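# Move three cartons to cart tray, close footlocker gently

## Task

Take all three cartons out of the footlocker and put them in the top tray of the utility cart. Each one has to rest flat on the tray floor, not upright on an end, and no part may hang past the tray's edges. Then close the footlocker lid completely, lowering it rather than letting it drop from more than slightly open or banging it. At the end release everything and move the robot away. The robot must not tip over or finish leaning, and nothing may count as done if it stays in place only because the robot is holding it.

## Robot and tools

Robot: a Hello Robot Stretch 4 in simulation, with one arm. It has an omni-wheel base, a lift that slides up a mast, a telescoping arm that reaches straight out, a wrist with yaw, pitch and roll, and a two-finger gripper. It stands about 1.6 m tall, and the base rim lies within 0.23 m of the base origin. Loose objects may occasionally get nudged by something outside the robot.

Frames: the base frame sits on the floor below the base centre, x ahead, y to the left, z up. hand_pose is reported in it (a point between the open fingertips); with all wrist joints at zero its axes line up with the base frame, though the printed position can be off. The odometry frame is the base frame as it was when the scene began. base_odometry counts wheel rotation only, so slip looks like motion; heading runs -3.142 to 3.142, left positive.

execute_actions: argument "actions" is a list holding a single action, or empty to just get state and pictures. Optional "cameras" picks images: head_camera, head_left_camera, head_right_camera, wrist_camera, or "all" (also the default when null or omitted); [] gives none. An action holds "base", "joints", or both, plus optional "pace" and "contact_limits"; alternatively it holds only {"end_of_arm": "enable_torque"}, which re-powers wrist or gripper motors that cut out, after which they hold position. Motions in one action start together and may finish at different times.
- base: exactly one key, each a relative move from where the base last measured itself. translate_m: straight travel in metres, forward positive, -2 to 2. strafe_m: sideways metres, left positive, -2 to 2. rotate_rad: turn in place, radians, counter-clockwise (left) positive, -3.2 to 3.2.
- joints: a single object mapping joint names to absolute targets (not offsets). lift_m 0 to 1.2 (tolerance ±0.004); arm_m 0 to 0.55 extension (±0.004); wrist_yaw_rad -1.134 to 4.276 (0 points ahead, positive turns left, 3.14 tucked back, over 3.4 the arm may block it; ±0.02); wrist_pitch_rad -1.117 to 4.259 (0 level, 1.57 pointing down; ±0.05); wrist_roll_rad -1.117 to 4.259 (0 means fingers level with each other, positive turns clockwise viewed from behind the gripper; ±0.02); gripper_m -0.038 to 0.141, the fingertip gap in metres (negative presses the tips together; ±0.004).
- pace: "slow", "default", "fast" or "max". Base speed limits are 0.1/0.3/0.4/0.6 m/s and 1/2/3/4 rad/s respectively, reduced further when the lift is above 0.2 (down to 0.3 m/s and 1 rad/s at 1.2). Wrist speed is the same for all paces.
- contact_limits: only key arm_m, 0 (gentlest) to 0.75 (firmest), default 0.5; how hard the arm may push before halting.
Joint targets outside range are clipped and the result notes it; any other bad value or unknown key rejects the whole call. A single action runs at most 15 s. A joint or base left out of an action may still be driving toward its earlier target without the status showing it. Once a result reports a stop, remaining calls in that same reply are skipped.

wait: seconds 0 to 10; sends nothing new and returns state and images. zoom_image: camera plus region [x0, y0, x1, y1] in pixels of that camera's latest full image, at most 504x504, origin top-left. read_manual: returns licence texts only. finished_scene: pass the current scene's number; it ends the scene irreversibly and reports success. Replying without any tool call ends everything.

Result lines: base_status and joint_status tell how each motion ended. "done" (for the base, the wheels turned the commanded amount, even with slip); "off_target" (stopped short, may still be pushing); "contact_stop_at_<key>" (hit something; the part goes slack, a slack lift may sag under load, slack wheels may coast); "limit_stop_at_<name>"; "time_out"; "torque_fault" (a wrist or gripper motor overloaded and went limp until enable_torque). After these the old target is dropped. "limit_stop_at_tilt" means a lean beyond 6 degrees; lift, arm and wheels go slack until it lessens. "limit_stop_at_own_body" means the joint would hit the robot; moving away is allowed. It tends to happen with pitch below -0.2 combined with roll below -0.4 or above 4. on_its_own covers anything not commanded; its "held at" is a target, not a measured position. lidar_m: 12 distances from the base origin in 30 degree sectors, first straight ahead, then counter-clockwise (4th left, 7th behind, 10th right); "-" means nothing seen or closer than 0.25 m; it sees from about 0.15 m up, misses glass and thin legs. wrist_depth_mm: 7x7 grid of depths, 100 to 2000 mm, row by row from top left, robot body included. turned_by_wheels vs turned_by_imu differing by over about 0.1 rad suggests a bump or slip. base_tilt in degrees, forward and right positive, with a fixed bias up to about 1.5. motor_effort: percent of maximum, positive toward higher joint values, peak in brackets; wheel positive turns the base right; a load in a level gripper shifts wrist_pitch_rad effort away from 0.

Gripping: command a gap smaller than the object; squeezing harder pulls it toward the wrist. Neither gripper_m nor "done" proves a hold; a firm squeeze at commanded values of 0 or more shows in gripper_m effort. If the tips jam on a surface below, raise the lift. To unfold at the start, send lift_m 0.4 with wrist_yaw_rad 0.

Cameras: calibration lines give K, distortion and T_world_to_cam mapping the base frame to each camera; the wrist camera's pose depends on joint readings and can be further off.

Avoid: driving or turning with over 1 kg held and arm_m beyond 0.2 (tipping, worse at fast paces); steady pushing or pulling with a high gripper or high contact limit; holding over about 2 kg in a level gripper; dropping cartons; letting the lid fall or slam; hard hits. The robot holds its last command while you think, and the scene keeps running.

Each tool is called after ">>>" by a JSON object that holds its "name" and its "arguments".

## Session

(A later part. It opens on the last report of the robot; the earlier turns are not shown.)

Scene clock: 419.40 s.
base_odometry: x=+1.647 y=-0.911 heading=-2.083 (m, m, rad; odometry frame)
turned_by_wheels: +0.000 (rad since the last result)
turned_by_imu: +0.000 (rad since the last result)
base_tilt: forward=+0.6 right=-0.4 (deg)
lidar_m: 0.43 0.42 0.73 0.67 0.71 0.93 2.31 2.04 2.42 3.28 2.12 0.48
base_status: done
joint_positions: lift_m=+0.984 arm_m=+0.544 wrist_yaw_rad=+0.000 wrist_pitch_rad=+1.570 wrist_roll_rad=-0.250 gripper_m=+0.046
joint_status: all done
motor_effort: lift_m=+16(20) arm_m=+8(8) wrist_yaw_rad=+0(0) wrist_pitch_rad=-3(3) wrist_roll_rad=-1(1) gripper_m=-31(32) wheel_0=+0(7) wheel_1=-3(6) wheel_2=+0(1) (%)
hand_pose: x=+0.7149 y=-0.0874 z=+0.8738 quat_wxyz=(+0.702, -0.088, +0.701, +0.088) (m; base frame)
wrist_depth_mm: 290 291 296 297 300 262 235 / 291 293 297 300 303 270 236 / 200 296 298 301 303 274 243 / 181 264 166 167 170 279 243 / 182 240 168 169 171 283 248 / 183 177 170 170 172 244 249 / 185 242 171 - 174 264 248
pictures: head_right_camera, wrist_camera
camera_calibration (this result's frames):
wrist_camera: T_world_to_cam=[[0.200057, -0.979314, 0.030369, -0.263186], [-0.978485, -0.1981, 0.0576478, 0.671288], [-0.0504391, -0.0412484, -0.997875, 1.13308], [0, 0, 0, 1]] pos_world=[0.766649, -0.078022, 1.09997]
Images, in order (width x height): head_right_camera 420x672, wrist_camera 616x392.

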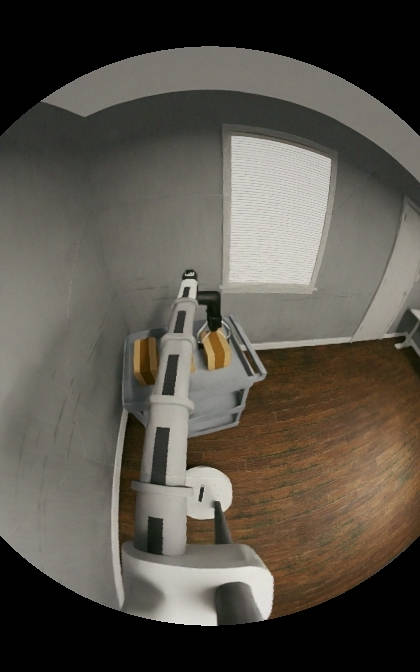

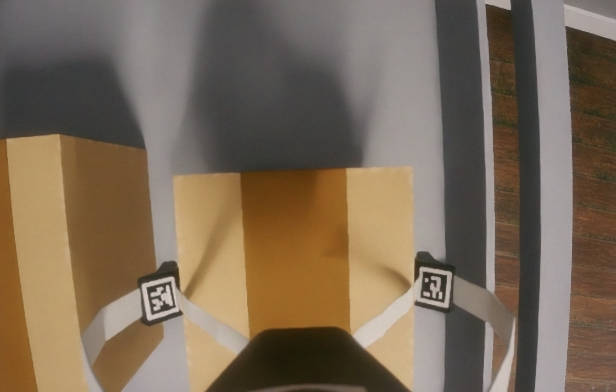

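>>> {"name": "execute_actions", "arguments": {"actions": [{"joints":{"lift_m":0.98,"gripper_m":0.13}}], "cameras": []}}

>>> {"name": "execute_actions", "arguments": {"actions": [{"joints":{"lift_m":1.09}}], "cameras": ["wrist_camera"]}}

>>> {"name": "execute_actions", "arguments": {"actions": [{"base":{"translate_m":-1.25},"joints":{"arm_m":0.03}}], "cameras": ["head_camera"]}}

>>> {"name": "execute_actions", "arguments": {"actions": [{"base":{"strafe_m":-1.55},"joints":{"lift_m":0.64,"wrist_roll_rad":0,"gripper_m":0.08}}], "cameras": []}}

>>> {"name": "execute_actions", "arguments": {"actions": [{"base":{"rotate_rad":3.2},"joints":{"wrist_pitch_rad":0}}], "cameras": ["wrist_camera","head_camera"]}}

Scene clock: 433.30 s.
base_odometry: x=+1.647 y=-0.911 heading=-2.083 (m, m, rad; odometry frame)
turned_by_wheels: +0.000 (rad since the last result)
turned_by_imu: +0.000 (rad since the last result)
base_tilt: forward=+0.5 right=-0.5 (deg)
lidar_m: 0.40 0.44 0.73 0.68 0.73 0.94 2.34 2.04 2.44 3.24 2.10 0.52
base_status: not commanded
joint_positions: lift_m=+0.980 arm_m=+0.544 wrist_yaw_rad=+0.000 wrist_pitch_rad=+1.570 wrist_roll_rad=-0.250 gripper_m=+0.130
joint_status: all done
motor_effort: lift_m=+16(17) arm_m=+8(8) wrist_yaw_rad=+0(2) wrist_pitch_rad=-5(8) wrist_roll_rad=-2(1) gripper_m=+1(33) wheel_0=+0(0) wheel_1=-3(3) wheel_2=+0(1) (%)
hand_pose: x=+0.7147 y=-0.0874 z=+0.8699 quat_wxyz=(+0.702, -0.088, +0.701, +0.088) (m; base frame)
wrist_depth_mm: 290 291 293 296 298 258 234 / 291 291 294 300 303 267 237 / 200 294 298 300 304 276 242 / 179 265 183 184 187 278 246 / 181 224 184 185 188 264 248 / 182 204 185 186 189 265 247 / 183 225 187 - 314 286 247
pictures: none
No camera images: the call's "cameras" was empty. Leave "cameras" out to get every camera's image.

Scene clock: 434.80 s.
base_odometry: x=+1.647 y=-0.911 heading=-2.083 (m, m, rad; odometry frame)
turned_by_wheels: +0.000 (rad since the last result)
turned_by_imu: +0.000 (rad since the last result)
base_tilt: forward=+0.5 right=-0.4 (deg)
lidar_m: 0.43 0.41 0.74 0.69 0.71 0.96 2.33 2.01 2.40 3.24 2.13 0.51
base_status: not commanded
joint_positions: lift_m=+1.090 arm_m=+0.544 wrist_yaw_rad=+0.000 wrist_pitch_rad=+1.570 wrist_roll_rad=-0.250 gripper_m=+0.130
joint_status: all done
motor_effort: lift_m=+21(21) arm_m=+8(8) wrist_yaw_rad=+0(2) wrist_pitch_rad=-3(5) wrist_roll_rad=-1(1) gripper_m=+0(0) wheel_0=+0(1) wheel_1=-3(3) wheel_2=+0(0) (%)
hand_pose: x=+0.7148 y=-0.0874 z=+0.9795 quat_wxyz=(+0.702, -0.088, +0.701, +0.088) (m; base frame)
wrist_depth_mm: 389 389 397 404 399 759 1182 / 392 397 402 407 404 1205 1205 / 397 397 402 407 410 1229 1229 / 283 287 402 290 410 1255 1229 / 287 287 379 296 413 375 1229 / 290 290 296 294 349 1255 1281 / 407 410 418 - 424 1255 1281
pictures: wrist_camera
camera_calibration (this result's frames):
wrist_camera: T_world_to_cam=[[0.200023, -0.979322, 0.0303227, -0.266312], [-0.97848, -0.198059, 0.0578748, 0.664909], [-0.0506723, -0.0412464, -0.997863, 1.23865], [0, 0, 0, 1]] pos_world=[0.766634, -0.0780242, 1.20559]
Images, in order (width x height): wrist_camera 616x392.

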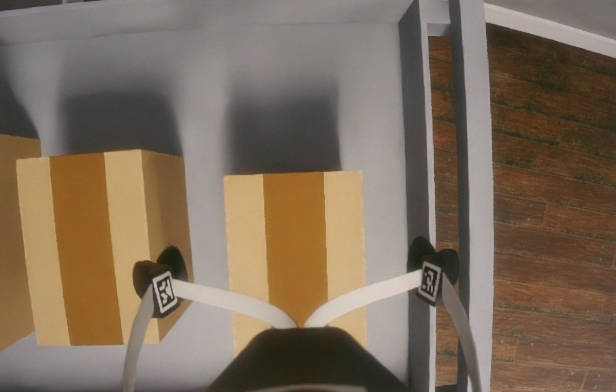

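Scene clock: 440.43 s.
base_odometry: x=+2.260 y=+0.178 heading=-2.083 (m, m, rad; odometry frame)
turned_by_wheels: +0.000 (rad since the last result)
turned_by_imu: +0.005 (rad since the last result)
base_tilt: forward=+0.5 right=-0.3 (deg)
lidar_m: 1.66 0.97 0.69 0.63 0.66 0.89 1.07 1.13 1.18 1.70 3.47 2.78
base_status: done
joint_positions: lift_m=+1.090 arm_m=+0.031 wrist_yaw_rad=+0.000 wrist_pitch_rad=+1.570 wrist_roll_rad=-0.250 gripper_m=+0.130
joint_status: all done
motor_effort: lift_m=+20(21) arm_m=-7(10) wrist_yaw_rad=+2(0) wrist_pitch_rad=-4(4) wrist_roll_rad=-1(1) gripper_m=+1(1) wheel_0=-3(5) wheel_1=-2(4) wheel_2=+1(10) (%)
hand_pose: x=+0.2024 y=-0.0874 z=+0.9795 quat_wxyz=(+0.702, -0.088, +0.701, +0.088) (m; base frame)
wrist_depth_mm: 976 1160 1182 1182 1205 1205 1229 / 991 1182 1205 1205 1205 1205 1205 / 1060 1160 1205 1229 1205 1229 1281 / 1098 1205 1182 1205 1229 1229 1229 / 1160 1205 991 1008 1229 1255 1281 / 1182 1205 1008 917 1229 1255 1255 / 1205 1229 1229 - 1255 1281 1281
pictures: head_camera
Images, in order (width x height): head_camera 420x560.

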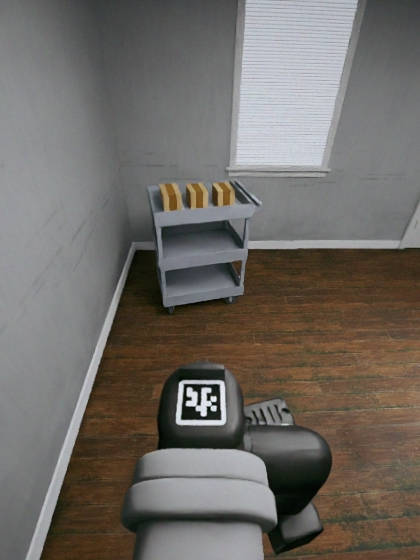

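Scene clock: 446.93 s.
base_odometry: x=+0.909 y=+0.938 heading=-2.084 (m, m, rad; odometry frame)
turned_by_wheels: +0.000 (rad since the last result)
turned_by_imu: -0.003 (rad since the last result)
base_tilt: forward=+0.5 right=-0.5 (deg)
lidar_m: 2.72 2.19 2.29 2.19 1.50 0.44 0.42 0.45 1.42 2.56 2.13 2.46
base_status: done
joint_positions: lift_m=+0.640 arm_m=+0.031 wrist_yaw_rad=+0.000 wrist_pitch_rad=+1.570 wrist_roll_rad=+0.000 gripper_m=+0.080
joint_status: all done
motor_effort: lift_m=+15(18) arm_m=-7(7) wrist_yaw_rad=+1(1) wrist_pitch_rad=-4(4) wrist_roll_rad=+1(4) gripper_m=-2(3) wheel_0=-1(10) wheel_1=-1(10) wheel_2=+1(0) (%)
hand_pose: x=+0.2024 y=-0.0874 z=+0.5299 quat_wxyz=(+0.707, +0.000, +0.707, +0.000) (m; base frame)
wrist_depth_mm: 723 732 732 750 759 759 759 / 723 732 741 759 759 759 788 / 741 741 750 759 759 768 788 / 741 741 741 759 768 768 778 / 750 741 549 544 778 778 788 / 759 539 549 549 569 788 788 / 759 544 554 - 788 809 798
pictures: none
No camera images: the call's "cameras" was empty. Leave "cameras" out to get every camera's image.

Scene clock: 449.80 s.
base_odometry: x=+0.909 y=+0.938 heading=+1.117 (m, m, rad; odometry frame)
turned_by_wheels: +3.200 (rad since the last result)
turned_by_imu: +3.146 (rad since the last result)
base_tilt: forward=+0.5 right=-0.4 (deg)
lidar_m: 0.43 0.43 1.48 2.52 2.09 2.63 2.74 2.19 2.30 2.20 0.59 0.42
base_status: done
joint_positions: lift_m=+0.640 arm_m=+0.031 wrist_yaw_rad=+0.000 wrist_pitch_rad=+0.002 wrist_roll_rad=+0.000 gripper_m=+0.080
joint_status: all done
motor_effort: lift_m=+15(15) arm_m=-7(7) wrist_yaw_rad=+1(2) wrist_pitch_rad=-11(18) wrist_roll_rad=+1(1) gripper_m=-3(3) wheel_0=+0(6) wheel_1=+0(10) wheel_2=+0(8) (%)
hand_pose: x=+0.4907 y=-0.0874 z=+0.8177 quat_wxyz=(+1.000, +0.000, +0.001, +0.000) (m; base frame)
wrist_depth_mm: 750 750 750 750 750 750 759 / 741 732 759 759 759 759 759 / 750 759 759 759 768 768 768 / 759 750 759 768 768 768 768 / 768 723 732 723 715 732 809 / 778 699 699 699 699 707 788 / 768 691 691 - 683 699 809
pictures: head_camera, wrist_camera
camera_calibration (this result's frames):
wrist_camera: T_world_to_cam=[[-0.0301866, -0.998406, -0.0476989, -0.0414596], [-0.0612392, 0.0494784, -0.996896, 0.888998], [0.997667, -0.0271718, -0.0626351, -0.212109], [0, 0, 0, 1]] pos_world=[0.264804, -0.0911431, 0.870976]
Images, in order (width x height): head_camera 420x560, wrist_camera 616x392.

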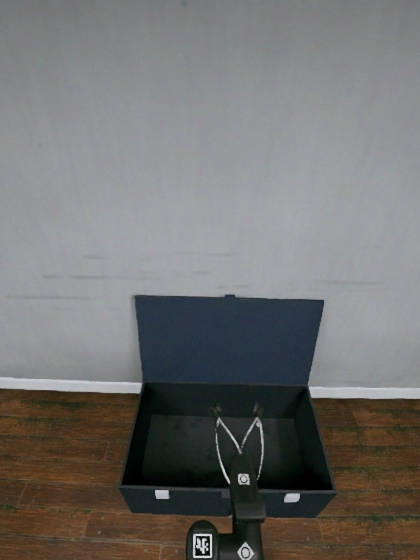

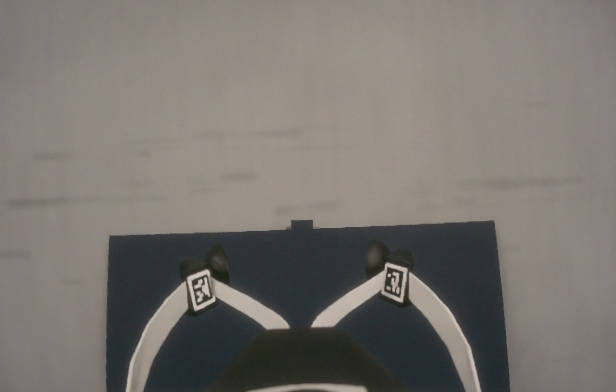

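>>> {"name": "execute_actions", "arguments": {"actions": [{"base":{"strafe_m":-0.011},"joints":{"arm_m":0.46,"lift_m":0.625}}], "cameras": ["wrist_camera"]}}

Scene clock: 454.50 s.
base_odometry: x=+0.919 y=+0.934 heading=+1.116 (m, m, rad; odometry frame)
turned_by_wheels: +0.000 (rad since the last result)
turned_by_imu: +0.000 (rad since the last result)
base_tilt: forward=+0.5 right=-0.5 (deg)
lidar_m: 0.40 0.42 1.48 2.56 2.10 2.62 2.74 2.20 2.25 2.19 0.60 0.44
base_status: done
joint_positions: lift_m=+0.625 arm_m=+0.459 wrist_yaw_rad=+0.000 wrist_pitch_rad=+0.002 wrist_roll_rad=+0.000 gripper_m=+0.080
joint_status: all done
motor_effort: lift_m=+15(16) arm_m=+8(7) wrist_yaw_rad=+1(1) wrist_pitch_rad=-9(11) wrist_roll_rad=+1(1) gripper_m=-2(1) wheel_0=+0(9) wheel_1=-2(8) wheel_2=+0(0) (%)
hand_pose: x=+0.9180 y=-0.0874 z=+0.8029 quat_wxyz=(+1.000, +0.000, +0.001, +0.000) (m; base frame)
wrist_depth_mm: 322 324 327 327 329 329 330 / 327 324 330 327 330 330 334 / 327 329 330 330 334 334 336 / 330 332 334 334 336 340 338 / 334 336 336 336 336 340 340 / 300 303 298 300 300 300 301 / 293 291 293 - 294 291 294
pictures: wrist_camera
camera_calibration (this result's frames):
wrist_camera: T_world_to_cam=[[-0.0301837, -0.998399, -0.0478358, -0.0291653], [-0.0608056, 0.049603, -0.996916, 0.900016], [0.997693, -0.027182, -0.0622055, -0.63971], [0, 0, 0, 1]] pos_world=[0.69208, -0.0911507, 0.856053]
Images, in order (width x height): wrist_camera 616x392.

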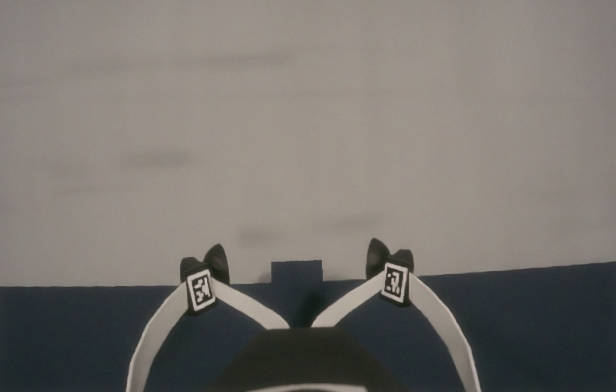

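>>> {"name": "execute_actions", "arguments": {"actions": [{"joints":{"arm_m":0.527,"lift_m":0.615},"pace":"slow"}], "cameras": ["wrist_camera"]}}

>>> {"name": "execute_actions", "arguments": {"actions": [{"joints":{"gripper_m":0.05,"lift_m":0.61},"pace":"slow"}], "cameras": ["wrist_camera"]}}

Scene clock: 464.43 s.
base_odometry: x=+0.919 y=+0.934 heading=+1.116 (m, m, rad; odometry frame)
turned_by_wheels: +0.000 (rad since the last result)
turned_by_imu: +0.000 (rad since the last result)
base_tilt: forward=+0.6 right=-0.5 (deg)
lidar_m: 0.36 0.45 1.47 2.55 2.09 2.66 2.74 2.20 2.27 2.19 0.61 0.44
base_status: not commanded
joint_positions: lift_m=+0.615 arm_m=+0.526 wrist_yaw_rad=+0.000 wrist_pitch_rad=+0.002 wrist_roll_rad=+0.000 gripper_m=+0.080
joint_status: all done
motor_effort: lift_m=+15(15) arm_m=+8(8) wrist_yaw_rad=+1(1) wrist_pitch_rad=-9(9) wrist_roll_rad=+1(1) gripper_m=-2(3) wheel_0=+0(0) wheel_1=-2(2) wheel_2=+0(0) (%)
hand_pose: x=+0.9850 y=-0.0874 z=+0.7929 quat_wxyz=(+1.000, +0.000, +0.001, +0.000) (m; base frame)
wrist_depth_mm: 258 258 259 259 262 264 264 / 259 262 262 262 265 266 266 / 262 263 264 266 267 267 268 / 265 266 266 267 268 270 272 / 267 267 268 270 270 272 272 / 236 236 234 236 233 236 236 / 229 228 229 - 231 229 230
pictures: wrist_camera
camera_calibration (this result's frames):
wrist_camera: T_world_to_cam=[[-0.0301837, -0.998399, -0.0478359, -0.0276212], [-0.0608056, 0.0496032, -0.996916, 0.894132], [0.997693, -0.027182, -0.0622055, -0.707158], [0, 0, 0, 1]] pos_world=[0.759061, -0.0911507, 0.846064]
Images, in order (width x height): wrist_camera 616x392.

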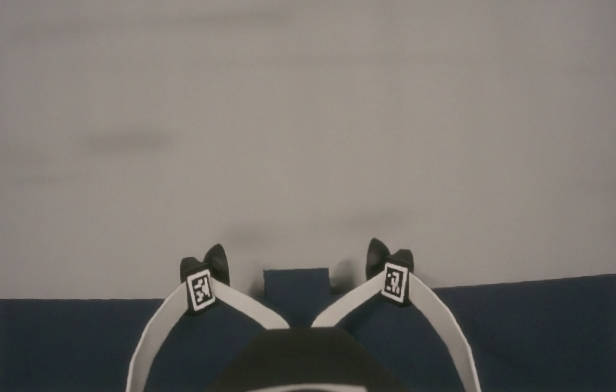

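Scene clock: 465.93 s.
base_odometry: x=+0.919 y=+0.934 heading=+1.116 (m, m, rad; odometry frame)
turned_by_wheels: +0.000 (rad since the last result)
turned_by_imu: +0.000 (rad since the last result)
base_tilt: forward=+0.4 right=-0.3 (deg)
lidar_m: 0.43 0.44 1.50 2.55 2.09 2.63 2.75 2.17 2.28 2.16 0.59 0.46
base_status: not commanded
joint_positions: lift_m=+0.610 arm_m=+0.526 wrist_yaw_rad=-0.001 wrist_pitch_rad=+0.000 wrist_roll_rad=+0.000 gripper_m=+0.050
joint_status: all done
motor_effort: lift_m=+14(14) arm_m=+8(8) wrist_yaw_rad=+5(4) wrist_pitch_rad=-4(9) wrist_roll_rad=+1(1) gripper_m=-4(2) wheel_0=+0(0) wheel_1=-2(2) wheel_2=+0(0) (%)
hand_pose: x=+0.9849 y=-0.0877 z=+0.7885 quat_wxyz=(+1.000, +0.000, +0.000, -0.001) (m; base frame)
wrist_depth_mm: 258 259 259 262 263 263 264 / 260 262 265 264 265 265 267 / 263 263 264 266 267 268 268 / 265 266 267 267 268 268 270 / 265 268 268 270 270 272 273 / 234 234 198 234 204 236 236 / 228 228 229 - 230 229 229
pictures: wrist_camera
camera_calibration (this result's frames):
wrist_camera: T_world_to_cam=[[-0.0312747, -0.998363, -0.0478959, -0.0270499], [-0.0587547, 0.0496728, -0.997036, 0.887882], [0.997782, -0.0283678, -0.060212, -0.7091], [0, 0, 0, 1]] pos_world=[0.758849, -0.0912248, 0.841258]
Images, in order (width x height): wrist_camera 616x392.

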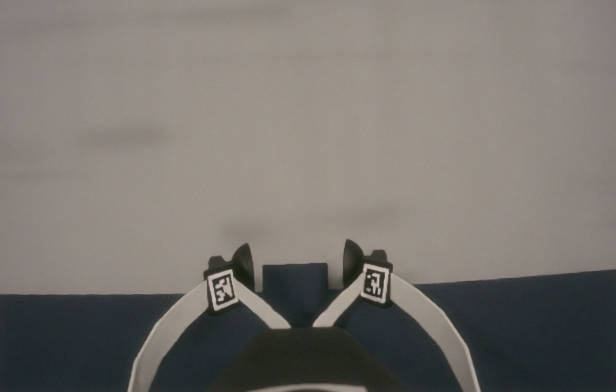

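>>> {"name": "execute_actions", "arguments": {"actions": [{"joints":{"gripper_m":-0.015,"lift_m":0.613,"arm_m":0.535},"pace":"slow"}], "cameras": ["wrist_camera"]}}

>>> {"name": "execute_actions", "arguments": {"actions": [{"base":{"translate_m":-0.045},"joints":{"lift_m":0.62},"pace":"slow"}], "cameras": ["wrist_camera"]}}

Scene clock: 473.97 s.
base_odometry: x=+0.919 y=+0.934 heading=+1.116 (m, m, rad; odometry frame)
turned_by_wheels: +0.000 (rad since the last result)
turned_by_imu: +0.000 (rad since the last result)
base_tilt: forward=+0.7 right=-0.5 (deg)
lidar_m: 0.40 0.43 1.46 2.56 2.12 2.62 2.74 2.20 2.28 2.18 0.61 0.45
base_status: not commanded
joint_positions: lift_m=+0.613 arm_m=+0.534 wrist_yaw_rad=+0.001 wrist_pitch_rad=-0.002 wrist_roll_rad=+0.000 gripper_m=-0.014
joint_status: all done
motor_effort: lift_m=+19(21) arm_m=+7(8) wrist_yaw_rad=-2(2) wrist_pitch_rad=+3(3) wrist_roll_rad=+1(1) gripper_m=-28(30) wheel_0=+0(0) wheel_1=-2(2) wheel_2=+0(0) (%)
hand_pose: x=+0.9932 y=-0.0871 z=+0.7917 quat_wxyz=(+1.000, +0.000, -0.001, +0.001) (m; base frame)
wrist_depth_mm: 250 251 254 254 254 255 257 / 254 253 255 255 256 257 257 / 255 255 255 258 258 259 260 / 257 257 259 260 260 262 263 / 259 260 262 262 260 264 263 / 219 216 186 217 187 216 217 / 212 211 212 - 212 211 -
pictures: wrist_camera
camera_calibration (this result's frames):
wrist_camera: T_world_to_cam=[[-0.0288649, -0.998432, -0.0479638, -0.0283195], [-0.0566507, 0.0495407, -0.997164, 0.889496], [0.997977, -0.0260658, -0.0579919, -0.718934], [0, 0, 0, 1]] pos_world=[0.767052, -0.091081, 0.843923]
Images, in order (width x height): wrist_camera 616x392.

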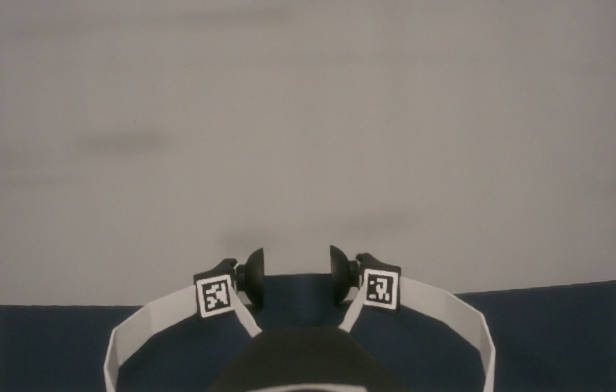

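Scene clock: 475.60 s.
base_odometry: x=+0.899 y=+0.893 heading=+1.116 (m, m, rad; odometry frame)
turned_by_wheels: +0.000 (rad since the last result)
turned_by_imu: +0.000 (rad since the last result)
base_tilt: forward=+0.5 right=-0.4 (deg)
lidar_m: 0.45 0.47 1.53 2.56 2.10 2.63 2.68 2.14 2.28 2.19 1.48 0.48
base_status: done
joint_positions: lift_m=+0.620 arm_m=+0.534 wrist_yaw_rad=+0.001 wrist_pitch_rad=-0.003 wrist_roll_rad=+0.000 gripper_m=-0.014
joint_status: all done
motor_effort: lift_m=+19(22) arm_m=+7(7) wrist_yaw_rad=-2(3) wrist_pitch_rad=+5(14) wrist_roll_rad=+1(0) gripper_m=-30(28) wheel_0=-1(2) wheel_1=-3(5) wheel_2=+3(8) (%)
hand_pose: x=+0.9933 y=-0.0870 z=+0.7989 quat_wxyz=(+1.000, +0.000, -0.002, +0.001) (m; base frame)
wrist_depth_mm: 296 298 300 298 300 300 300 / 298 297 300 300 301 301 303 / 301 301 300 303 304 304 306 / 303 303 304 306 306 307 307 / 306 306 304 306 307 309 307 / 218 217 186 219 187 219 220 / 216 216 216 - 217 217 -
pictures: wrist_camera
camera_calibration (this result's frames):
wrist_camera: T_world_to_cam=[[-0.028578, -0.998439, -0.0479879, -0.0281656], [-0.0558577, 0.0495276, -0.99721, 0.895966], [0.99803, -0.0258177, -0.0571859, -0.719226], [0, 0, 0, 1]] pos_world=[0.767051, -0.0910655, 0.850985]
Images, in order (width x height): wrist_camera 616x392.

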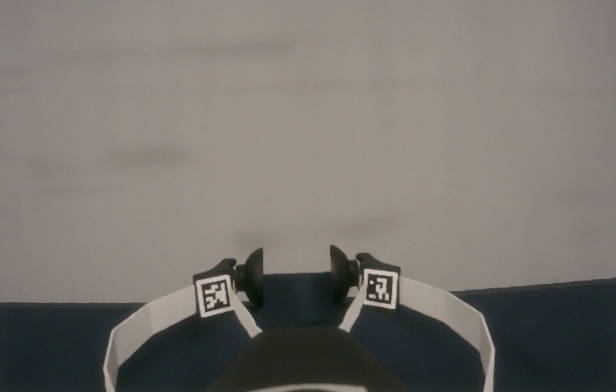

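>>> {"name": "execute_actions", "arguments": {"actions": [{"base":{"translate_m":-0.045},"joints":{"lift_m":0.628,"gripper_m":-0.02},"pace":"slow"}], "cameras": []}}

>>> {"name": "execute_actions", "arguments": {"actions": [{"base":{"translate_m":-0.04},"joints":{"lift_m":0.627},"pace":"slow"}], "cameras": []}}

>>> {"name": "execute_actions", "arguments": {"actions": [{"joints":{"lift_m":0.622,"arm_m":0.48},"pace":"slow"}], "cameras": []}}

>>> {"name": "execute_actions", "arguments": {"actions": [{"joints":{"lift_m":0.608,"arm_m":0.43},"pace":"slow"}], "cameras": ["wrist_camera"]}}

Scene clock: 486.70 s.
base_odometry: x=+0.880 y=+0.853 heading=+1.117 (m, m, rad; odometry frame)
turned_by_wheels: +0.000 (rad since the last result)
turned_by_imu: +0.000 (rad since the last result)
base_tilt: forward=+0.5 right=-0.4 (deg)
lidar_m: 0.48 0.54 1.63 2.55 2.10 2.64 2.65 2.12 2.30 2.19 1.55 0.52
base_status: done
joint_positions: lift_m=+0.628 arm_m=+0.534 wrist_yaw_rad=+0.002 wrist_pitch_rad=+0.002 wrist_roll_rad=+0.000 gripper_m=-0.019
joint_status: all done
motor_effort: lift_m=+21(21) arm_m=+7(7) wrist_yaw_rad=-3(4) wrist_pitch_rad=-9(15) wrist_roll_rad=+1(0) gripper_m=-30(30) wheel_0=+0(2) wheel_1=-2(5) wheel_2=+6(9) (%)
hand_pose: x=+0.9933 y=-0.0870 z=+0.8054 quat_wxyz=(+1.000, +0.000, +0.001, +0.001) (m; base frame)
wrist_depth_mm: 336 340 340 342 342 343 345 / 340 342 343 345 347 347 347 / 343 343 347 347 349 349 349 / 347 349 349 349 349 353 351 / 349 351 351 351 353 353 357 / 221 220 181 219 210 220 220 / 219 220 220 - 220 220 -
pictures: none
No camera images: the call's "cameras" was empty. Leave "cameras" out to get every camera's image.

Scene clock: 488.23 s.
base_odometry: x=+0.862 y=+0.817 heading=+1.117 (m, m, rad; odometry frame)
turned_by_wheels: +0.000 (rad since the last result)
turned_by_imu: +0.000 (rad since the last result)
base_tilt: forward=+0.6 right=-0.5 (deg)
lidar_m: 0.55 0.57 1.65 2.55 2.05 2.62 2.60 2.09 2.27 2.19 1.60 0.57
base_status: done
joint_positions: lift_m=+0.627 arm_m=+0.534 wrist_yaw_rad=+0.002 wrist_pitch_rad=+0.001 wrist_roll_rad=+0.000 gripper_m=-0.019
joint_status: all done
motor_effort: lift_m=+14(19) arm_m=+7(7) wrist_yaw_rad=-4(4) wrist_pitch_rad=-8(9) wrist_roll_rad=+0(1) gripper_m=-30(29) wheel_0=-1(4) wheel_1=-2(1) wheel_2=+6(8) (%)
hand_pose: x=+0.9933 y=-0.0870 z=+0.8051 quat_wxyz=(+1.000, +0.000, +0.001, +0.001) (m; base frame)
wrist_depth_mm: 377 379 379 382 379 384 384 / 379 379 384 384 384 384 384 / 382 384 384 387 387 389 392 / 387 387 389 389 392 392 394 / 389 389 392 389 392 397 397 / 221 222 181 220 187 224 224 / 224 224 223 - 227 228 227
pictures: none
No camera images: the call's "cameras" was empty. Leave "cameras" out to get every camera's image.

Scene clock: 490.00 s.
base_odometry: x=+0.862 y=+0.817 heading=+1.117 (m, m, rad; odometry frame)
turned_by_wheels: +0.000 (rad since the last result)
turned_by_imu: +0.000 (rad since the last result)
base_tilt: forward=+0.6 right=-0.5 (deg)
lidar_m: 0.55 0.60 1.67 2.56 2.05 2.63 2.61 2.10 2.27 2.18 1.62 0.57
base_status: not commanded
joint_positions: lift_m=+0.622 arm_m=+0.481 wrist_yaw_rad=+0.002 wrist_pitch_rad=+0.003 wrist_roll_rad=+0.000 gripper_m=-0.019
joint_status: all done
motor_effort: lift_m=+15(15) arm_m=-8(7) wrist_yaw_rad=-5(7) wrist_pitch_rad=-11(6) wrist_roll_rad=+0(0) gripper_m=-30(29) wheel_0=-1(1) wheel_1=-2(2) wheel_2=+6(6) (%)
hand_pose: x=+0.9410 y=-0.0867 z=+0.7996 quat_wxyz=(+1.000, +0.000, +0.001, +0.001) (m; base frame)
wrist_depth_mm: 430 427 430 430 430 430 433 / 433 433 430 433 436 439 433 / 439 433 436 436 439 439 442 / 439 442 442 442 439 449 442 / 442 442 442 445 445 452 449 / 226 223 184 221 186 225 229 / 229 229 229 - 232 234 235
pictures: none
No camera images: the call's "cameras" was empty. Leave "cameras" out to get every camera's image.

Scene clock: 491.70 s.
base_odometry: x=+0.862 y=+0.817 heading=+1.117 (m, m, rad; odometry frame)
turned_by_wheels: +0.000 (rad since the last result)
turned_by_imu: +0.000 (rad since the last result)
base_tilt: forward=+0.5 right=-0.5 (deg)
lidar_m: 0.54 0.57 1.67 2.55 2.05 2.64 2.60 2.08 2.24 2.18 1.59 0.58
base_status: not commanded
joint_positions: lift_m=+0.608 arm_m=+0.431 wrist_yaw_rad=+0.003 wrist_pitch_rad=+0.001 wrist_roll_rad=+0.000 gripper_m=-0.019
joint_status: all done
motor_effort: lift_m=+14(14) arm_m=-7(6) wrist_yaw_rad=-7(7) wrist_pitch_rad=-5(23) wrist_roll_rad=+1(1) gripper_m=-29(29) wheel_0=+0(1) wheel_1=-1(2) wheel_2=+6(5) (%)
hand_pose: x=+0.8910 y=-0.0866 z=+0.7863 quat_wxyz=(+1.000, +0.000, +0.000, +0.001) (m; base frame)
wrist_depth_mm: 473 484 477 480 488 484 484 / 484 484 480 488 484 484 484 / 484 484 484 484 488 492 488 / 492 492 492 492 492 492 496 / 492 492 496 496 500 496 496 / 229 226 196 220 185 227 229 / 236 236 236 - 238 242 243
pictures: wrist_camera
camera_calibration (this result's frames):
wrist_camera: T_world_to_cam=[[-0.0274499, -0.998476, -0.0478776, -0.0324138], [-0.0595502, 0.0494439, -0.997, 0.880771], [0.997848, -0.0245165, -0.0608166, -0.614699], [0, 0, 0, 1]] pos_world=[0.664937, -0.0909835, 0.839193]
Images, in order (width x height): wrist_camera 616x392.

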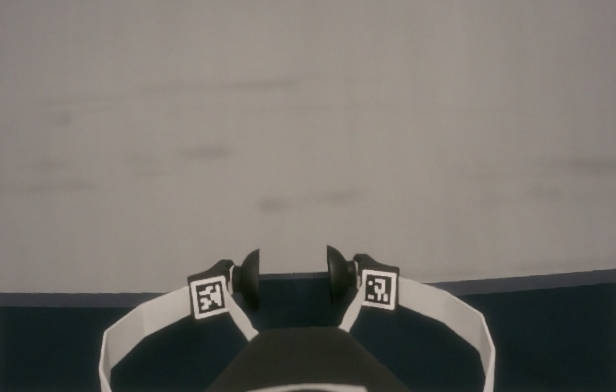

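>>> {"name": "execute_actions", "arguments": {"actions": [{"base":{"strafe_m":0.003},"joints":{"lift_m":0.589,"arm_m":0.375},"pace":"slow"}], "cameras": []}}

>>> {"name": "execute_actions", "arguments": {"actions": [{"joints":{"lift_m":0.567,"arm_m":0.325},"pace":"slow"}], "cameras": []}}

>>> {"name": "execute_actions", "arguments": {"actions": [{"joints":{"lift_m":0.539,"arm_m":0.283},"pace":"slow"}], "cameras": ["wrist_camera"]}}

Scene clock: 501.47 s.
base_odometry: x=+0.859 y=+0.819 heading=+1.117 (m, m, rad; odometry frame)
turned_by_wheels: +0.000 (rad since the last result)
turned_by_imu: +0.000 (rad since the last result)
base_tilt: forward=+0.6 right=-0.4 (deg)
lidar_m: 0.55 0.56 1.65 2.55 2.03 2.60 2.60 2.09 2.27 2.18 1.64 0.57
base_status: done
joint_positions: lift_m=+0.589 arm_m=+0.376 wrist_yaw_rad=+0.001 wrist_pitch_rad=+0.002 wrist_roll_rad=+0.000 gripper_m=-0.019
joint_status: all done
motor_effort: lift_m=+15(14) arm_m=-7(8) wrist_yaw_rad=-1(8) wrist_pitch_rad=-11(36) wrist_roll_rad=+1(0) gripper_m=-29(29) wheel_0=-1(6) wheel_1=+3(5) wheel_2=+1(4) (%)
hand_pose: x=+0.8358 y=-0.0871 z=+0.7668 quat_wxyz=(+1.000, +0.000, +0.001, +0.001) (m; base frame)
wrist_depth_mm: 530 530 539 535 539 539 539 / 535 535 539 539 544 539 544 / 539 539 539 539 549 549 549 / 544 544 549 549 544 549 549 / 549 549 554 554 549 559 559 / 232 229 196 221 185 229 235 / 245 244 244 - 251 255 257
pictures: none
No camera images: the call's "cameras" was empty. Leave "cameras" out to get every camera's image.

Scene clock: 503.17 s.
base_odometry: x=+0.859 y=+0.819 heading=+1.117 (m, m, rad; odometry frame)
turned_by_wheels: +0.000 (rad since the last result)
turned_by_imu: +0.000 (rad since the last result)
base_tilt: forward=+0.6 right=-0.4 (deg)
lidar_m: 0.55 0.56 1.69 2.54 2.04 2.63 2.61 2.09 2.29 2.16 1.59 0.58
base_status: not commanded
joint_positions: lift_m=+0.567 arm_m=+0.326 wrist_yaw_rad=+0.002 wrist_pitch_rad=+0.007 wrist_roll_rad=+0.000 gripper_m=-0.019
joint_status: all done
motor_effort: lift_m=+16(17) arm_m=-8(8) wrist_yaw_rad=-6(5) wrist_pitch_rad=-23(31) wrist_roll_rad=+1(1) gripper_m=-30(31) wheel_0=-1(1) wheel_1=+3(3) wheel_2=+1(1) (%)
hand_pose: x=+0.7860 y=-0.0868 z=+0.7434 quat_wxyz=(+1.000, +0.000, +0.003, +0.001) (m; base frame)
wrist_depth_mm: 580 580 580 585 580 580 585 / 585 580 580 580 591 591 585 / 585 585 591 591 591 597 597 / 597 603 591 603 603 603 603 / 603 609 597 603 609 609 609 / 234 233 195 224 186 232 241 / 257 257 257 - 264 272 276
pictures: none
No camera images: the call's "cameras" was empty. Leave "cameras" out to get every camera's image.

Scene clock: 504.73 s.
base_odometry: x=+0.859 y=+0.819 heading=+1.117 (m, m, rad; odometry frame)
turned_by_wheels: +0.000 (rad since the last result)
turned_by_imu: +0.000 (rad since the last result)
base_tilt: forward=+0.5 right=-0.4 (deg)
lidar_m: 0.52 0.57 1.66 2.55 2.05 2.63 2.60 2.05 2.26 2.17 1.59 0.59
base_status: not commanded
joint_positions: lift_m=+0.539 arm_m=+0.284 wrist_yaw_rad=+0.003 wrist_pitch_rad=+0.007 wrist_roll_rad=+0.000 gripper_m=-0.019
joint_status: all done
on_its_own: wrist_pitch_rad is at rest, and its effort (-25) is outside its rest range (-23 to +23)
motor_effort: lift_m=+16(15) arm_m=-8(8) wrist_yaw_rad=-7(9) wrist_pitch_rad=-25(20) wrist_roll_rad=+1(0) gripper_m=-30(30) wheel_0=+0(1) wheel_1=+3(3) wheel_2=+1(1) (%)
hand_pose: x=+0.7441 y=-0.0866 z=+0.7152 quat_wxyz=(+1.000, +0.000, +0.004, +0.001) (m; base frame)
wrist_depth_mm: 615 621 621 621 621 621 621 / 627 615 634 634 634 634 627 / 640 627 634 634 634 640 647 / 634 640 640 640 634 640 640 / 640 640 647 647 647 654 654 / 237 231 185 225 185 233 248 / 274 272 274 - 283 293 300
pictures: wrist_camera
camera_calibration (this result's frames):
wrist_camera: T_world_to_cam=[[-0.0275175, -0.998484, -0.047673, -0.0398749], [-0.0662518, 0.0494079, -0.996579, 0.805798], [0.997423, -0.0242649, -0.0675109, -0.467312], [0, 0, 0, 1]] pos_world=[0.518397, -0.0909665, 0.769592]
Images, in order (width x height): wrist_camera 616x392.

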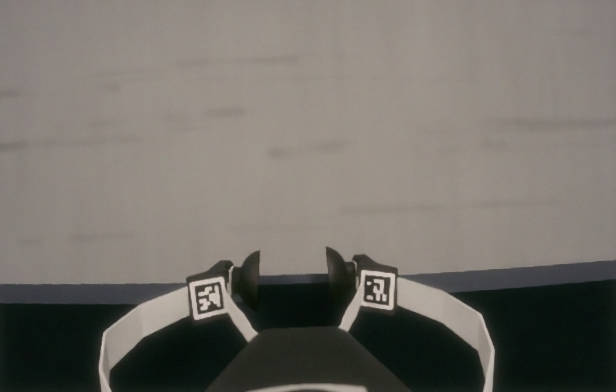

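>>> {"name": "execute_actions", "arguments": {"actions": [{"base":{"strafe_m":0.002},"joints":{"lift_m":0.508,"arm_m":0.248,"gripper_m":-0.028},"pace":"slow"}], "cameras": []}}

>>> {"name": "execute_actions", "arguments": {"actions": [{"joints":{"lift_m":0.473,"arm_m":0.213},"pace":"slow"}], "cameras": []}}

>>> {"name": "execute_actions", "arguments": {"actions": [{"joints":{"lift_m":0.434,"arm_m":0.182},"pace":"slow"}], "cameras": ["wrist_camera"]}}

Scene clock: 512.93 s.
base_odometry: x=+0.858 y=+0.819 heading=+1.117 (m, m, rad; odometry frame)
turned_by_wheels: +0.000 (rad since the last result)
turned_by_imu: +0.000 (rad since the last result)
base_tilt: forward=+0.5 right=-0.5 (deg)
lidar_m: 0.54 0.59 1.65 2.55 2.04 2.61 2.59 2.08 2.25 2.19 1.62 0.59
base_status: done
joint_positions: lift_m=+0.508 arm_m=+0.249 wrist_yaw_rad=+0.002 wrist_pitch_rad=+0.008 wrist_roll_rad=+0.000 gripper_m=-0.027
joint_status: all done
on_its_own: wrist_pitch_rad is at rest, and its effort (-26) is outside its rest range (-23 to +23)
motor_effort: lift_m=+16(17) arm_m=-8(7) wrist_yaw_rad=-5(8) wrist_pitch_rad=-26(26) wrist_roll_rad=+1(0) gripper_m=-32(30) wheel_0=+0(2) wheel_1=+1(5) wheel_2=+1(1) (%)
hand_pose: x=+0.7090 y=-0.0868 z=+0.6841 quat_wxyz=(+1.000, +0.000, +0.004, +0.001) (m; base frame)
wrist_depth_mm: 654 654 654 647 654 661 661 / 661 661 654 661 668 661 668 / 668 661 661 676 668 676 676 / 668 676 683 676 668 676 668 / 676 676 676 683 683 676 683 / 235 229 196 214 185 232 254 / 294 293 291 - 309 329 334
pictures: none
No camera images: the call's "cameras" was empty. Leave "cameras" out to get every camera's image.

Scene clock: 514.40 s.
base_odometry: x=+0.858 y=+0.819 heading=+1.117 (m, m, rad; odometry frame)
turned_by_wheels: +0.000 (rad since the last result)
turned_by_imu: +0.000 (rad since the last result)
base_tilt: forward=+0.6 right=-0.6 (deg)
lidar_m: 0.55 0.59 1.68 2.55 2.02 2.64 2.60 2.08 2.29 2.17 1.61 0.57
base_status: not commanded
joint_positions: lift_m=+0.473 arm_m=+0.215 wrist_yaw_rad=+0.003 wrist_pitch_rad=+0.009 wrist_roll_rad=+0.000 gripper_m=-0.027
joint_status: all done
on_its_own: wrist_pitch_rad is at rest, and its effort (-31) is outside its rest range (-23 to +23)
motor_effort: lift_m=+17(18) arm_m=-8(7) wrist_yaw_rad=-8(8) wrist_pitch_rad=-31(31) wrist_roll_rad=+1(1) gripper_m=-32(31) wheel_0=+1(1) wheel_1=+1(1) wheel_2=+0(1) (%)
hand_pose: x=+0.6742 y=-0.0866 z=+0.6486 quat_wxyz=(+1.000, +0.000, +0.005, +0.002) (m; base frame)
wrist_depth_mm: 683 691 691 683 691 691 699 / 683 699 699 699 699 707 707 / 699 691 707 707 699 715 723 / 707 715 707 715 707 715 723 / 715 723 707 715 723 723 723 / 237 231 196 214 185 231 273 / 342 340 336 - 368 407 436
pictures: none
No camera images: the call's "cameras" was empty. Leave "cameras" out to get every camera's image.

Scene clock: 515.80 s.
base_odometry: x=+0.858 y=+0.819 heading=+1.117 (m, m, rad; odometry frame)
turned_by_wheels: +0.000 (rad since the last result)
turned_by_imu: +0.000 (rad since the last result)
base_tilt: forward=+0.6 right=-0.5 (deg)
lidar_m: 0.54 0.58 1.65 2.55 2.03 2.65 2.59 2.05 2.31 2.19 1.62 0.57
base_status: not commanded
joint_positions: lift_m=+0.434 arm_m=+0.184 wrist_yaw_rad=+0.004 wrist_pitch_rad=+0.010 wrist_roll_rad=+0.000 gripper_m=-0.027
joint_status: all done
on_its_own: wrist_pitch_rad is at rest, and its effort (-33) is outside its rest range (-23 to +23)
motor_effort: lift_m=+17(17) arm_m=-9(9) wrist_yaw_rad=-12(10) wrist_pitch_rad=-33(34) wrist_roll_rad=+1(1) gripper_m=-33(32) wheel_0=+0(0) wheel_1=+1(1) wheel_2=+0(0) (%)
hand_pose: x=+0.6434 y=-0.0862 z=+0.6093 quat_wxyz=(+1.000, +0.000, +0.005, +0.002) (m; base frame)
wrist_depth_mm: 715 715 715 732 707 723 723 / 723 723 723 723 723 732 732 / 732 732 750 741 732 741 741 / 732 741 750 759 741 741 750 / 750 741 750 750 759 750 741 / 249 231 193 227 185 235 314 / 484 469 462 - 549 609 768
pictures: wrist_camera
camera_calibration (this result's frames):
wrist_camera: T_world_to_cam=[[-0.0265788, -0.998514, -0.0475795, -0.0480478], [-0.0693276, 0.0493229, -0.996374, 0.695357], [0.99724, -0.0231839, -0.0705355, -0.371976], [0, 0, 0, 1]] pos_world=[0.41788, -0.0908973, 0.664312]
Images, in order (width x height): wrist_camera 616x392.

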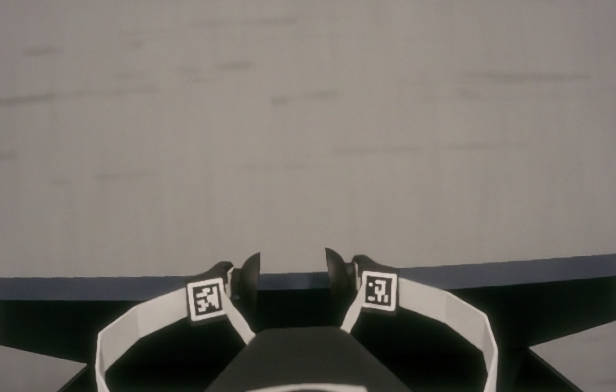

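>>> {"name": "execute_actions", "arguments": {"actions": [{"base":{"strafe_m":0.003},"joints":{"lift_m":0.392,"arm_m":0.16},"pace":"slow"}], "cameras": []}}

>>> {"name": "execute_actions", "arguments": {"actions": [{"joints":{"lift_m":0.348,"arm_m":0.138},"pace":"slow"}], "cameras": ["wrist_camera"]}}

>>> {"name": "execute_actions", "arguments": {"actions": [{"joints":{"lift_m":0.30,"arm_m":0.122},"pace":"slow"}], "cameras": ["wrist_camera","head_right_camera"]}}

Scene clock: 527.30 s.
base_odometry: x=+0.855 y=+0.821 heading=+1.118 (m, m, rad; odometry frame)
turned_by_wheels: +0.000 (rad since the last result)
turned_by_imu: +0.000 (rad since the last result)
base_tilt: forward=+0.6 right=-0.4 (deg)
lidar_m: 0.56 0.57 1.69 2.55 2.03 2.64 2.59 2.08 2.28 2.20 1.61 0.55
base_status: done
joint_positions: lift_m=+0.392 arm_m=+0.161 wrist_yaw_rad=+0.001 wrist_pitch_rad=+0.005 wrist_roll_rad=+0.000 gripper_m=-0.027
joint_status: all done
motor_effort: lift_m=+16(18) arm_m=-7(10) wrist_yaw_rad=-2(12) wrist_pitch_rad=-19(34) wrist_roll_rad=+0(0) gripper_m=-30(33) wheel_0=-2(3) wheel_1=+3(3) wheel_2=+1(1) (%)
hand_pose: x=+0.6207 y=-0.0871 z=+0.5688 quat_wxyz=(+1.000, +0.000, +0.003, +0.001) (m; base frame)
wrist_depth_mm: 741 741 741 741 750 750 750 / 750 750 759 759 759 750 759 / 741 741 759 750 759 778 768 / 750 750 759 778 768 759 768 / 778 778 768 768 778 768 788 / 266 229 196 233 186 241 421 / 768 634 634 - 621 627 580
pictures: none
No camera images: the call's "cameras" was empty. Leave "cameras" out to get every camera's image.

Scene clock: 528.53 s.
base_odometry: x=+0.855 y=+0.821 heading=+1.118 (m, m, rad; odometry frame)
turned_by_wheels: +0.000 (rad since the last result)
turned_by_imu: +0.000 (rad since the last result)
base_tilt: forward=+0.6 right=-0.4 (deg)
lidar_m: 0.55 0.55 1.67 2.53 2.04 2.64 2.59 2.07 2.24 2.19 1.59 0.58
base_status: not commanded
joint_positions: lift_m=+0.348 arm_m=+0.139 wrist_yaw_rad=+0.001 wrist_pitch_rad=+0.006 wrist_roll_rad=+0.000 gripper_m=-0.027
joint_status: all done
motor_effort: lift_m=+16(17) arm_m=-7(8) wrist_yaw_rad=-2(2) wrist_pitch_rad=-21(21) wrist_roll_rad=+0(0) gripper_m=-30(31) wheel_0=-1(1) wheel_1=+3(3) wheel_2=+1(2) (%)
hand_pose: x=+0.5988 y=-0.0871 z=+0.5246 quat_wxyz=(+1.000, +0.000, +0.003, +0.001) (m; base frame)
wrist_depth_mm: 768 768 750 768 778 778 768 / 768 768 768 768 768 778 778 / 768 778 778 788 788 778 778 / 778 778 778 788 788 798 798 / 788 788 788 788 798 809 798 / 415 232 196 257 185 298 591 / 564 647 647 - 654 654 554
pictures: wrist_camera
camera_calibration (this result's frames):
wrist_camera: T_world_to_cam=[[-0.0292872, -0.998432, -0.0477074, -0.0524049], [-0.0650386, 0.0495301, -0.996653, 0.605513], [0.997453, -0.0260863, -0.0663872, -0.336103], [0, 0, 0, 1]] pos_world=[0.373094, -0.0910816, 0.578674]
Images, in order (width x height): wrist_camera 616x392.

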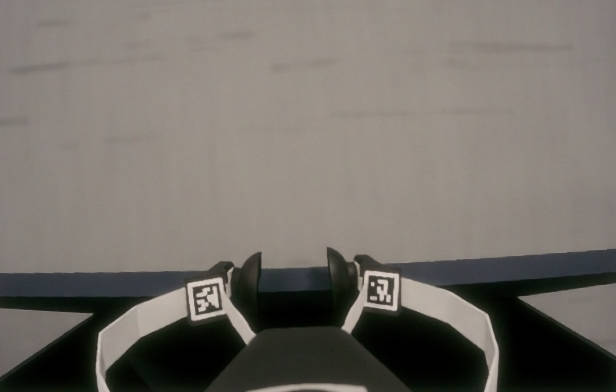

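Scene clock: 529.80 s.
base_odometry: x=+0.855 y=+0.821 heading=+1.118 (m, m, rad; odometry frame)
turned_by_wheels: +0.000 (rad since the last result)
turned_by_imu: +0.000 (rad since the last result)
base_tilt: forward=+0.6 right=-0.6 (deg)
lidar_m: 0.53 0.57 1.67 2.54 2.04 2.63 2.62 2.05 2.28 2.19 1.64 0.58
base_status: not commanded
joint_positions: lift_m=+0.300 arm_m=+0.123 wrist_yaw_rad=+0.001 wrist_pitch_rad=+0.005 wrist_roll_rad=+0.000 gripper_m=-0.027
joint_status: all done
motor_effort: lift_m=+15(16) arm_m=-5(11) wrist_yaw_rad=-1(7) wrist_pitch_rad=-17(29) wrist_roll_rad=+1(0) gripper_m=-28(33) wheel_0=+0(1) wheel_1=+3(3) wheel_2=+1(2) (%)
hand_pose: x=+0.5824 y=-0.0872 z=+0.4770 quat_wxyz=(+1.000, +0.000, +0.002, +0.000) (m; base frame)
wrist_depth_mm: 778 768 778 788 788 788 788 / 778 788 788 788 778 798 798 / 798 788 809 778 798 798 820 / 798 788 809 809 809 820 809 / 798 788 798 809 809 820 831 / 569 233 195 668 185 654 549 / 530 668 668 - 668 661 554
pictures: head_right_camera, wrist_camera
camera_calibration (this result's frames):
wrist_camera: T_world_to_cam=[[-0.0297305, -0.998417, -0.0477515, -0.0550196], [-0.0635657, 0.0495645, -0.996746, 0.556285], [0.997535, -0.0265984, -0.0649386, -0.323686], [0, 0, 0, 1]] pos_world=[0.356613, -0.0911139, 0.530828]
Images, in order (width x height): head_right_camera 420x672, wrist_camera 616x392.

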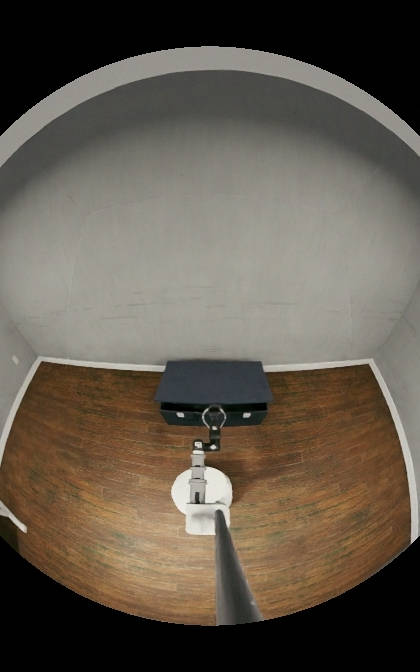

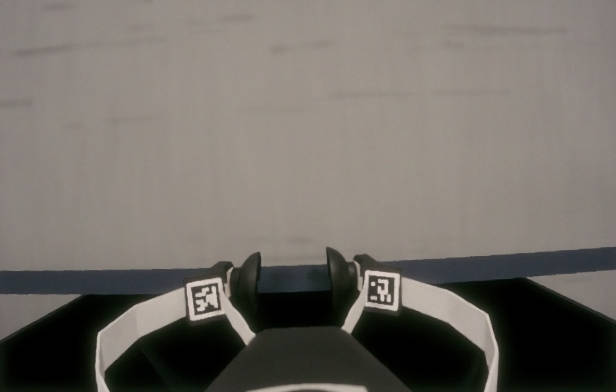

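>>> {"name": "execute_actions", "arguments": {"actions": [{"joints":{"lift_m":0.25,"arm_m":0.109},"pace":"slow"}], "cameras": []}}

>>> {"name": "execute_actions", "arguments": {"actions": [{"joints":{"lift_m":0.20,"arm_m":0.102},"pace":"slow"}], "cameras": ["wrist_camera"]}}

>>> {"name": "execute_actions", "arguments": {"actions": [{"joints":{"lift_m":0.18,"arm_m":0.1},"pace":"slow"}], "cameras": ["wrist_camera"]}}

Scene clock: 537.37 s.
base_odometry: x=+0.855 y=+0.821 heading=+1.118 (m, m, rad; odometry frame)
turned_by_wheels: +0.000 (rad since the last result)
turned_by_imu: +0.000 (rad since the last result)
base_tilt: forward=+0.5 right=-0.5 (deg)
lidar_m: 0.54 0.56 1.67 2.53 2.05 2.65 2.60 2.10 2.29 2.18 1.60 0.58
base_status: not commanded
joint_positions: lift_m=+0.250 arm_m=+0.110 wrist_yaw_rad=+0.001 wrist_pitch_rad=+0.006 wrist_roll_rad=+0.000 gripper_m=-0.027
joint_status: all done
motor_effort: lift_m=+16(18) arm_m=-6(10) wrist_yaw_rad=-4(11) wrist_pitch_rad=-22(31) wrist_roll_rad=+0(1) gripper_m=-29(34) wheel_0=+0(0) wheel_1=+3(3) wheel_2=+1(2) (%)
hand_pose: x=+0.5696 y=-0.0870 z=+0.4265 quat_wxyz=(+1.000, +0.000, +0.003, +0.001) (m; base frame)
wrist_depth_mm: 788 788 788 798 798 809 798 / 798 798 798 798 798 809 820 / 809 820 798 809 809 831 809 / 809 809 820 809 809 831 831 / 809 554 466 379 310 249 364 / 512 232 196 676 186 654 539 / 525 676 683 - 683 699 517
pictures: none
No camera images: the call's "cameras" was empty. Leave "cameras" out to get every camera's image.

Scene clock: 538.63 s.
base_odometry: x=+0.855 y=+0.821 heading=+1.118 (m, m, rad; odometry frame)
turned_by_wheels: +0.000 (rad since the last result)
turned_by_imu: +0.000 (rad since the last result)
base_tilt: forward=+0.5 right=-0.5 (deg)
lidar_m: 0.53 0.57 1.67 2.55 2.04 2.62 2.59 2.07 2.27 2.19 1.58 0.58
base_status: not commanded
joint_positions: lift_m=+0.200 arm_m=+0.103 wrist_yaw_rad=+0.001 wrist_pitch_rad=+0.007 wrist_roll_rad=+0.000 gripper_m=-0.027
joint_status: all done
motor_effort: lift_m=+16(16) arm_m=-5(10) wrist_yaw_rad=-1(13) wrist_pitch_rad=-23(28) wrist_roll_rad=+1(0) gripper_m=-28(35) wheel_0=+1(1) wheel_1=+3(3) wheel_2=+2(3) (%)
hand_pose: x=+0.5623 y=-0.0873 z=+0.3763 quat_wxyz=(+1.000, +0.000, +0.003, +0.000) (m; base frame)
wrist_depth_mm: 788 798 788 809 809 788 809 / 809 788 809 798 809 820 809 / 809 809 809 820 831 820 831 / 820 831 820 820 831 820 842 / 303 296 283 267 251 238 268 / 484 232 196 240 186 234 237 / 233 234 235 - 236 236 236
pictures: wrist_camera
camera_calibration (this result's frames):
wrist_camera: T_world_to_cam=[[-0.0299222, -0.998414, -0.0476848, -0.060368], [-0.0657373, 0.0495686, -0.996605, 0.455802], [0.997388, -0.026686, -0.0671162, -0.309289], [0, 0, 0, 1]] pos_world=[0.336638, -0.0911194, 0.430617]
Images, in order (width x height): wrist_camera 616x392.

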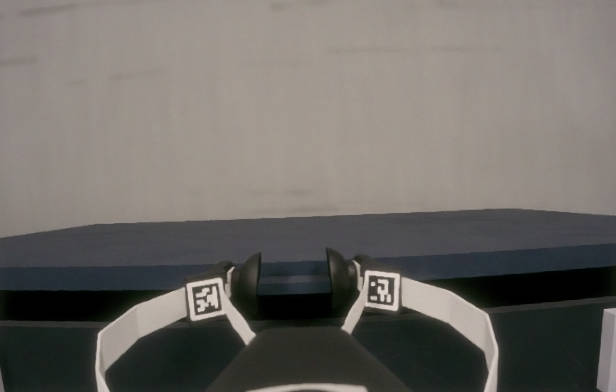

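Scene clock: 539.57 s.
base_odometry: x=+0.855 y=+0.821 heading=+1.118 (m, m, rad; odometry frame)
turned_by_wheels: +0.000 (rad since the last result)
turned_by_imu: +0.000 (rad since the last result)
base_tilt: forward=+0.5 right=-0.4 (deg)
lidar_m: 0.54 0.58 1.68 2.55 2.04 2.64 2.60 2.06 2.25 2.18 1.61 0.60
base_status: not commanded
joint_positions: lift_m=+0.180 arm_m=+0.101 wrist_yaw_rad=+0.002 wrist_pitch_rad=+0.007 wrist_roll_rad=+0.000 gripper_m=-0.027
joint_status: all done
on_its_own: wrist_pitch_rad is at rest, and its effort (-24) is outside its rest range (-23 to +23)
motor_effort: lift_m=+17(18) arm_m=-7(9) wrist_yaw_rad=-5(6) wrist_pitch_rad=-24(23) wrist_roll_rad=+1(0) gripper_m=-31(31) wheel_0=+1(1) wheel_1=+3(3) wheel_2=+2(2) (%)
hand_pose: x=+0.5608 y=-0.0869 z=+0.3563 quat_wxyz=(+1.000, +0.000, +0.003, +0.001) (m; base frame)
wrist_depth_mm: 798 798 809 798 788 798 809 / 798 809 820 809 809 820 809 / 809 820 809 820 809 831 820 / 809 820 831 820 831 842 831 / 285 278 270 258 246 237 250 / 234 233 194 216 186 235 236 / 235 236 237 - 238 237 238
pictures: wrist_camera
camera_calibration (this result's frames):
wrist_camera: T_world_to_cam=[[-0.0285227, -0.998455, -0.0476844, -0.0617543], [-0.0658185, 0.0494762, -0.996604, 0.435761], [0.997424, -0.0252873, -0.067128, -0.308947], [0, 0, 0, 1]] pos_world=[0.335071, -0.0910311, 0.410598]
Images, in order (width x height): wrist_camera 616x392.

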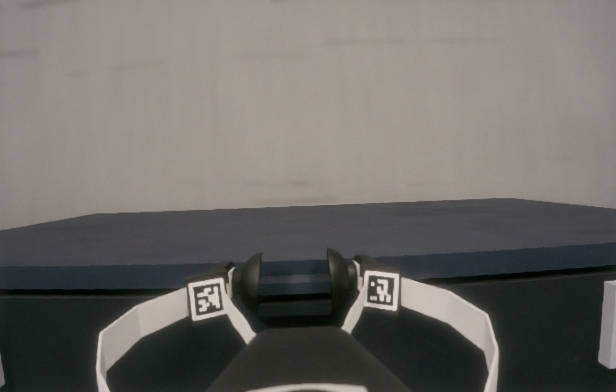

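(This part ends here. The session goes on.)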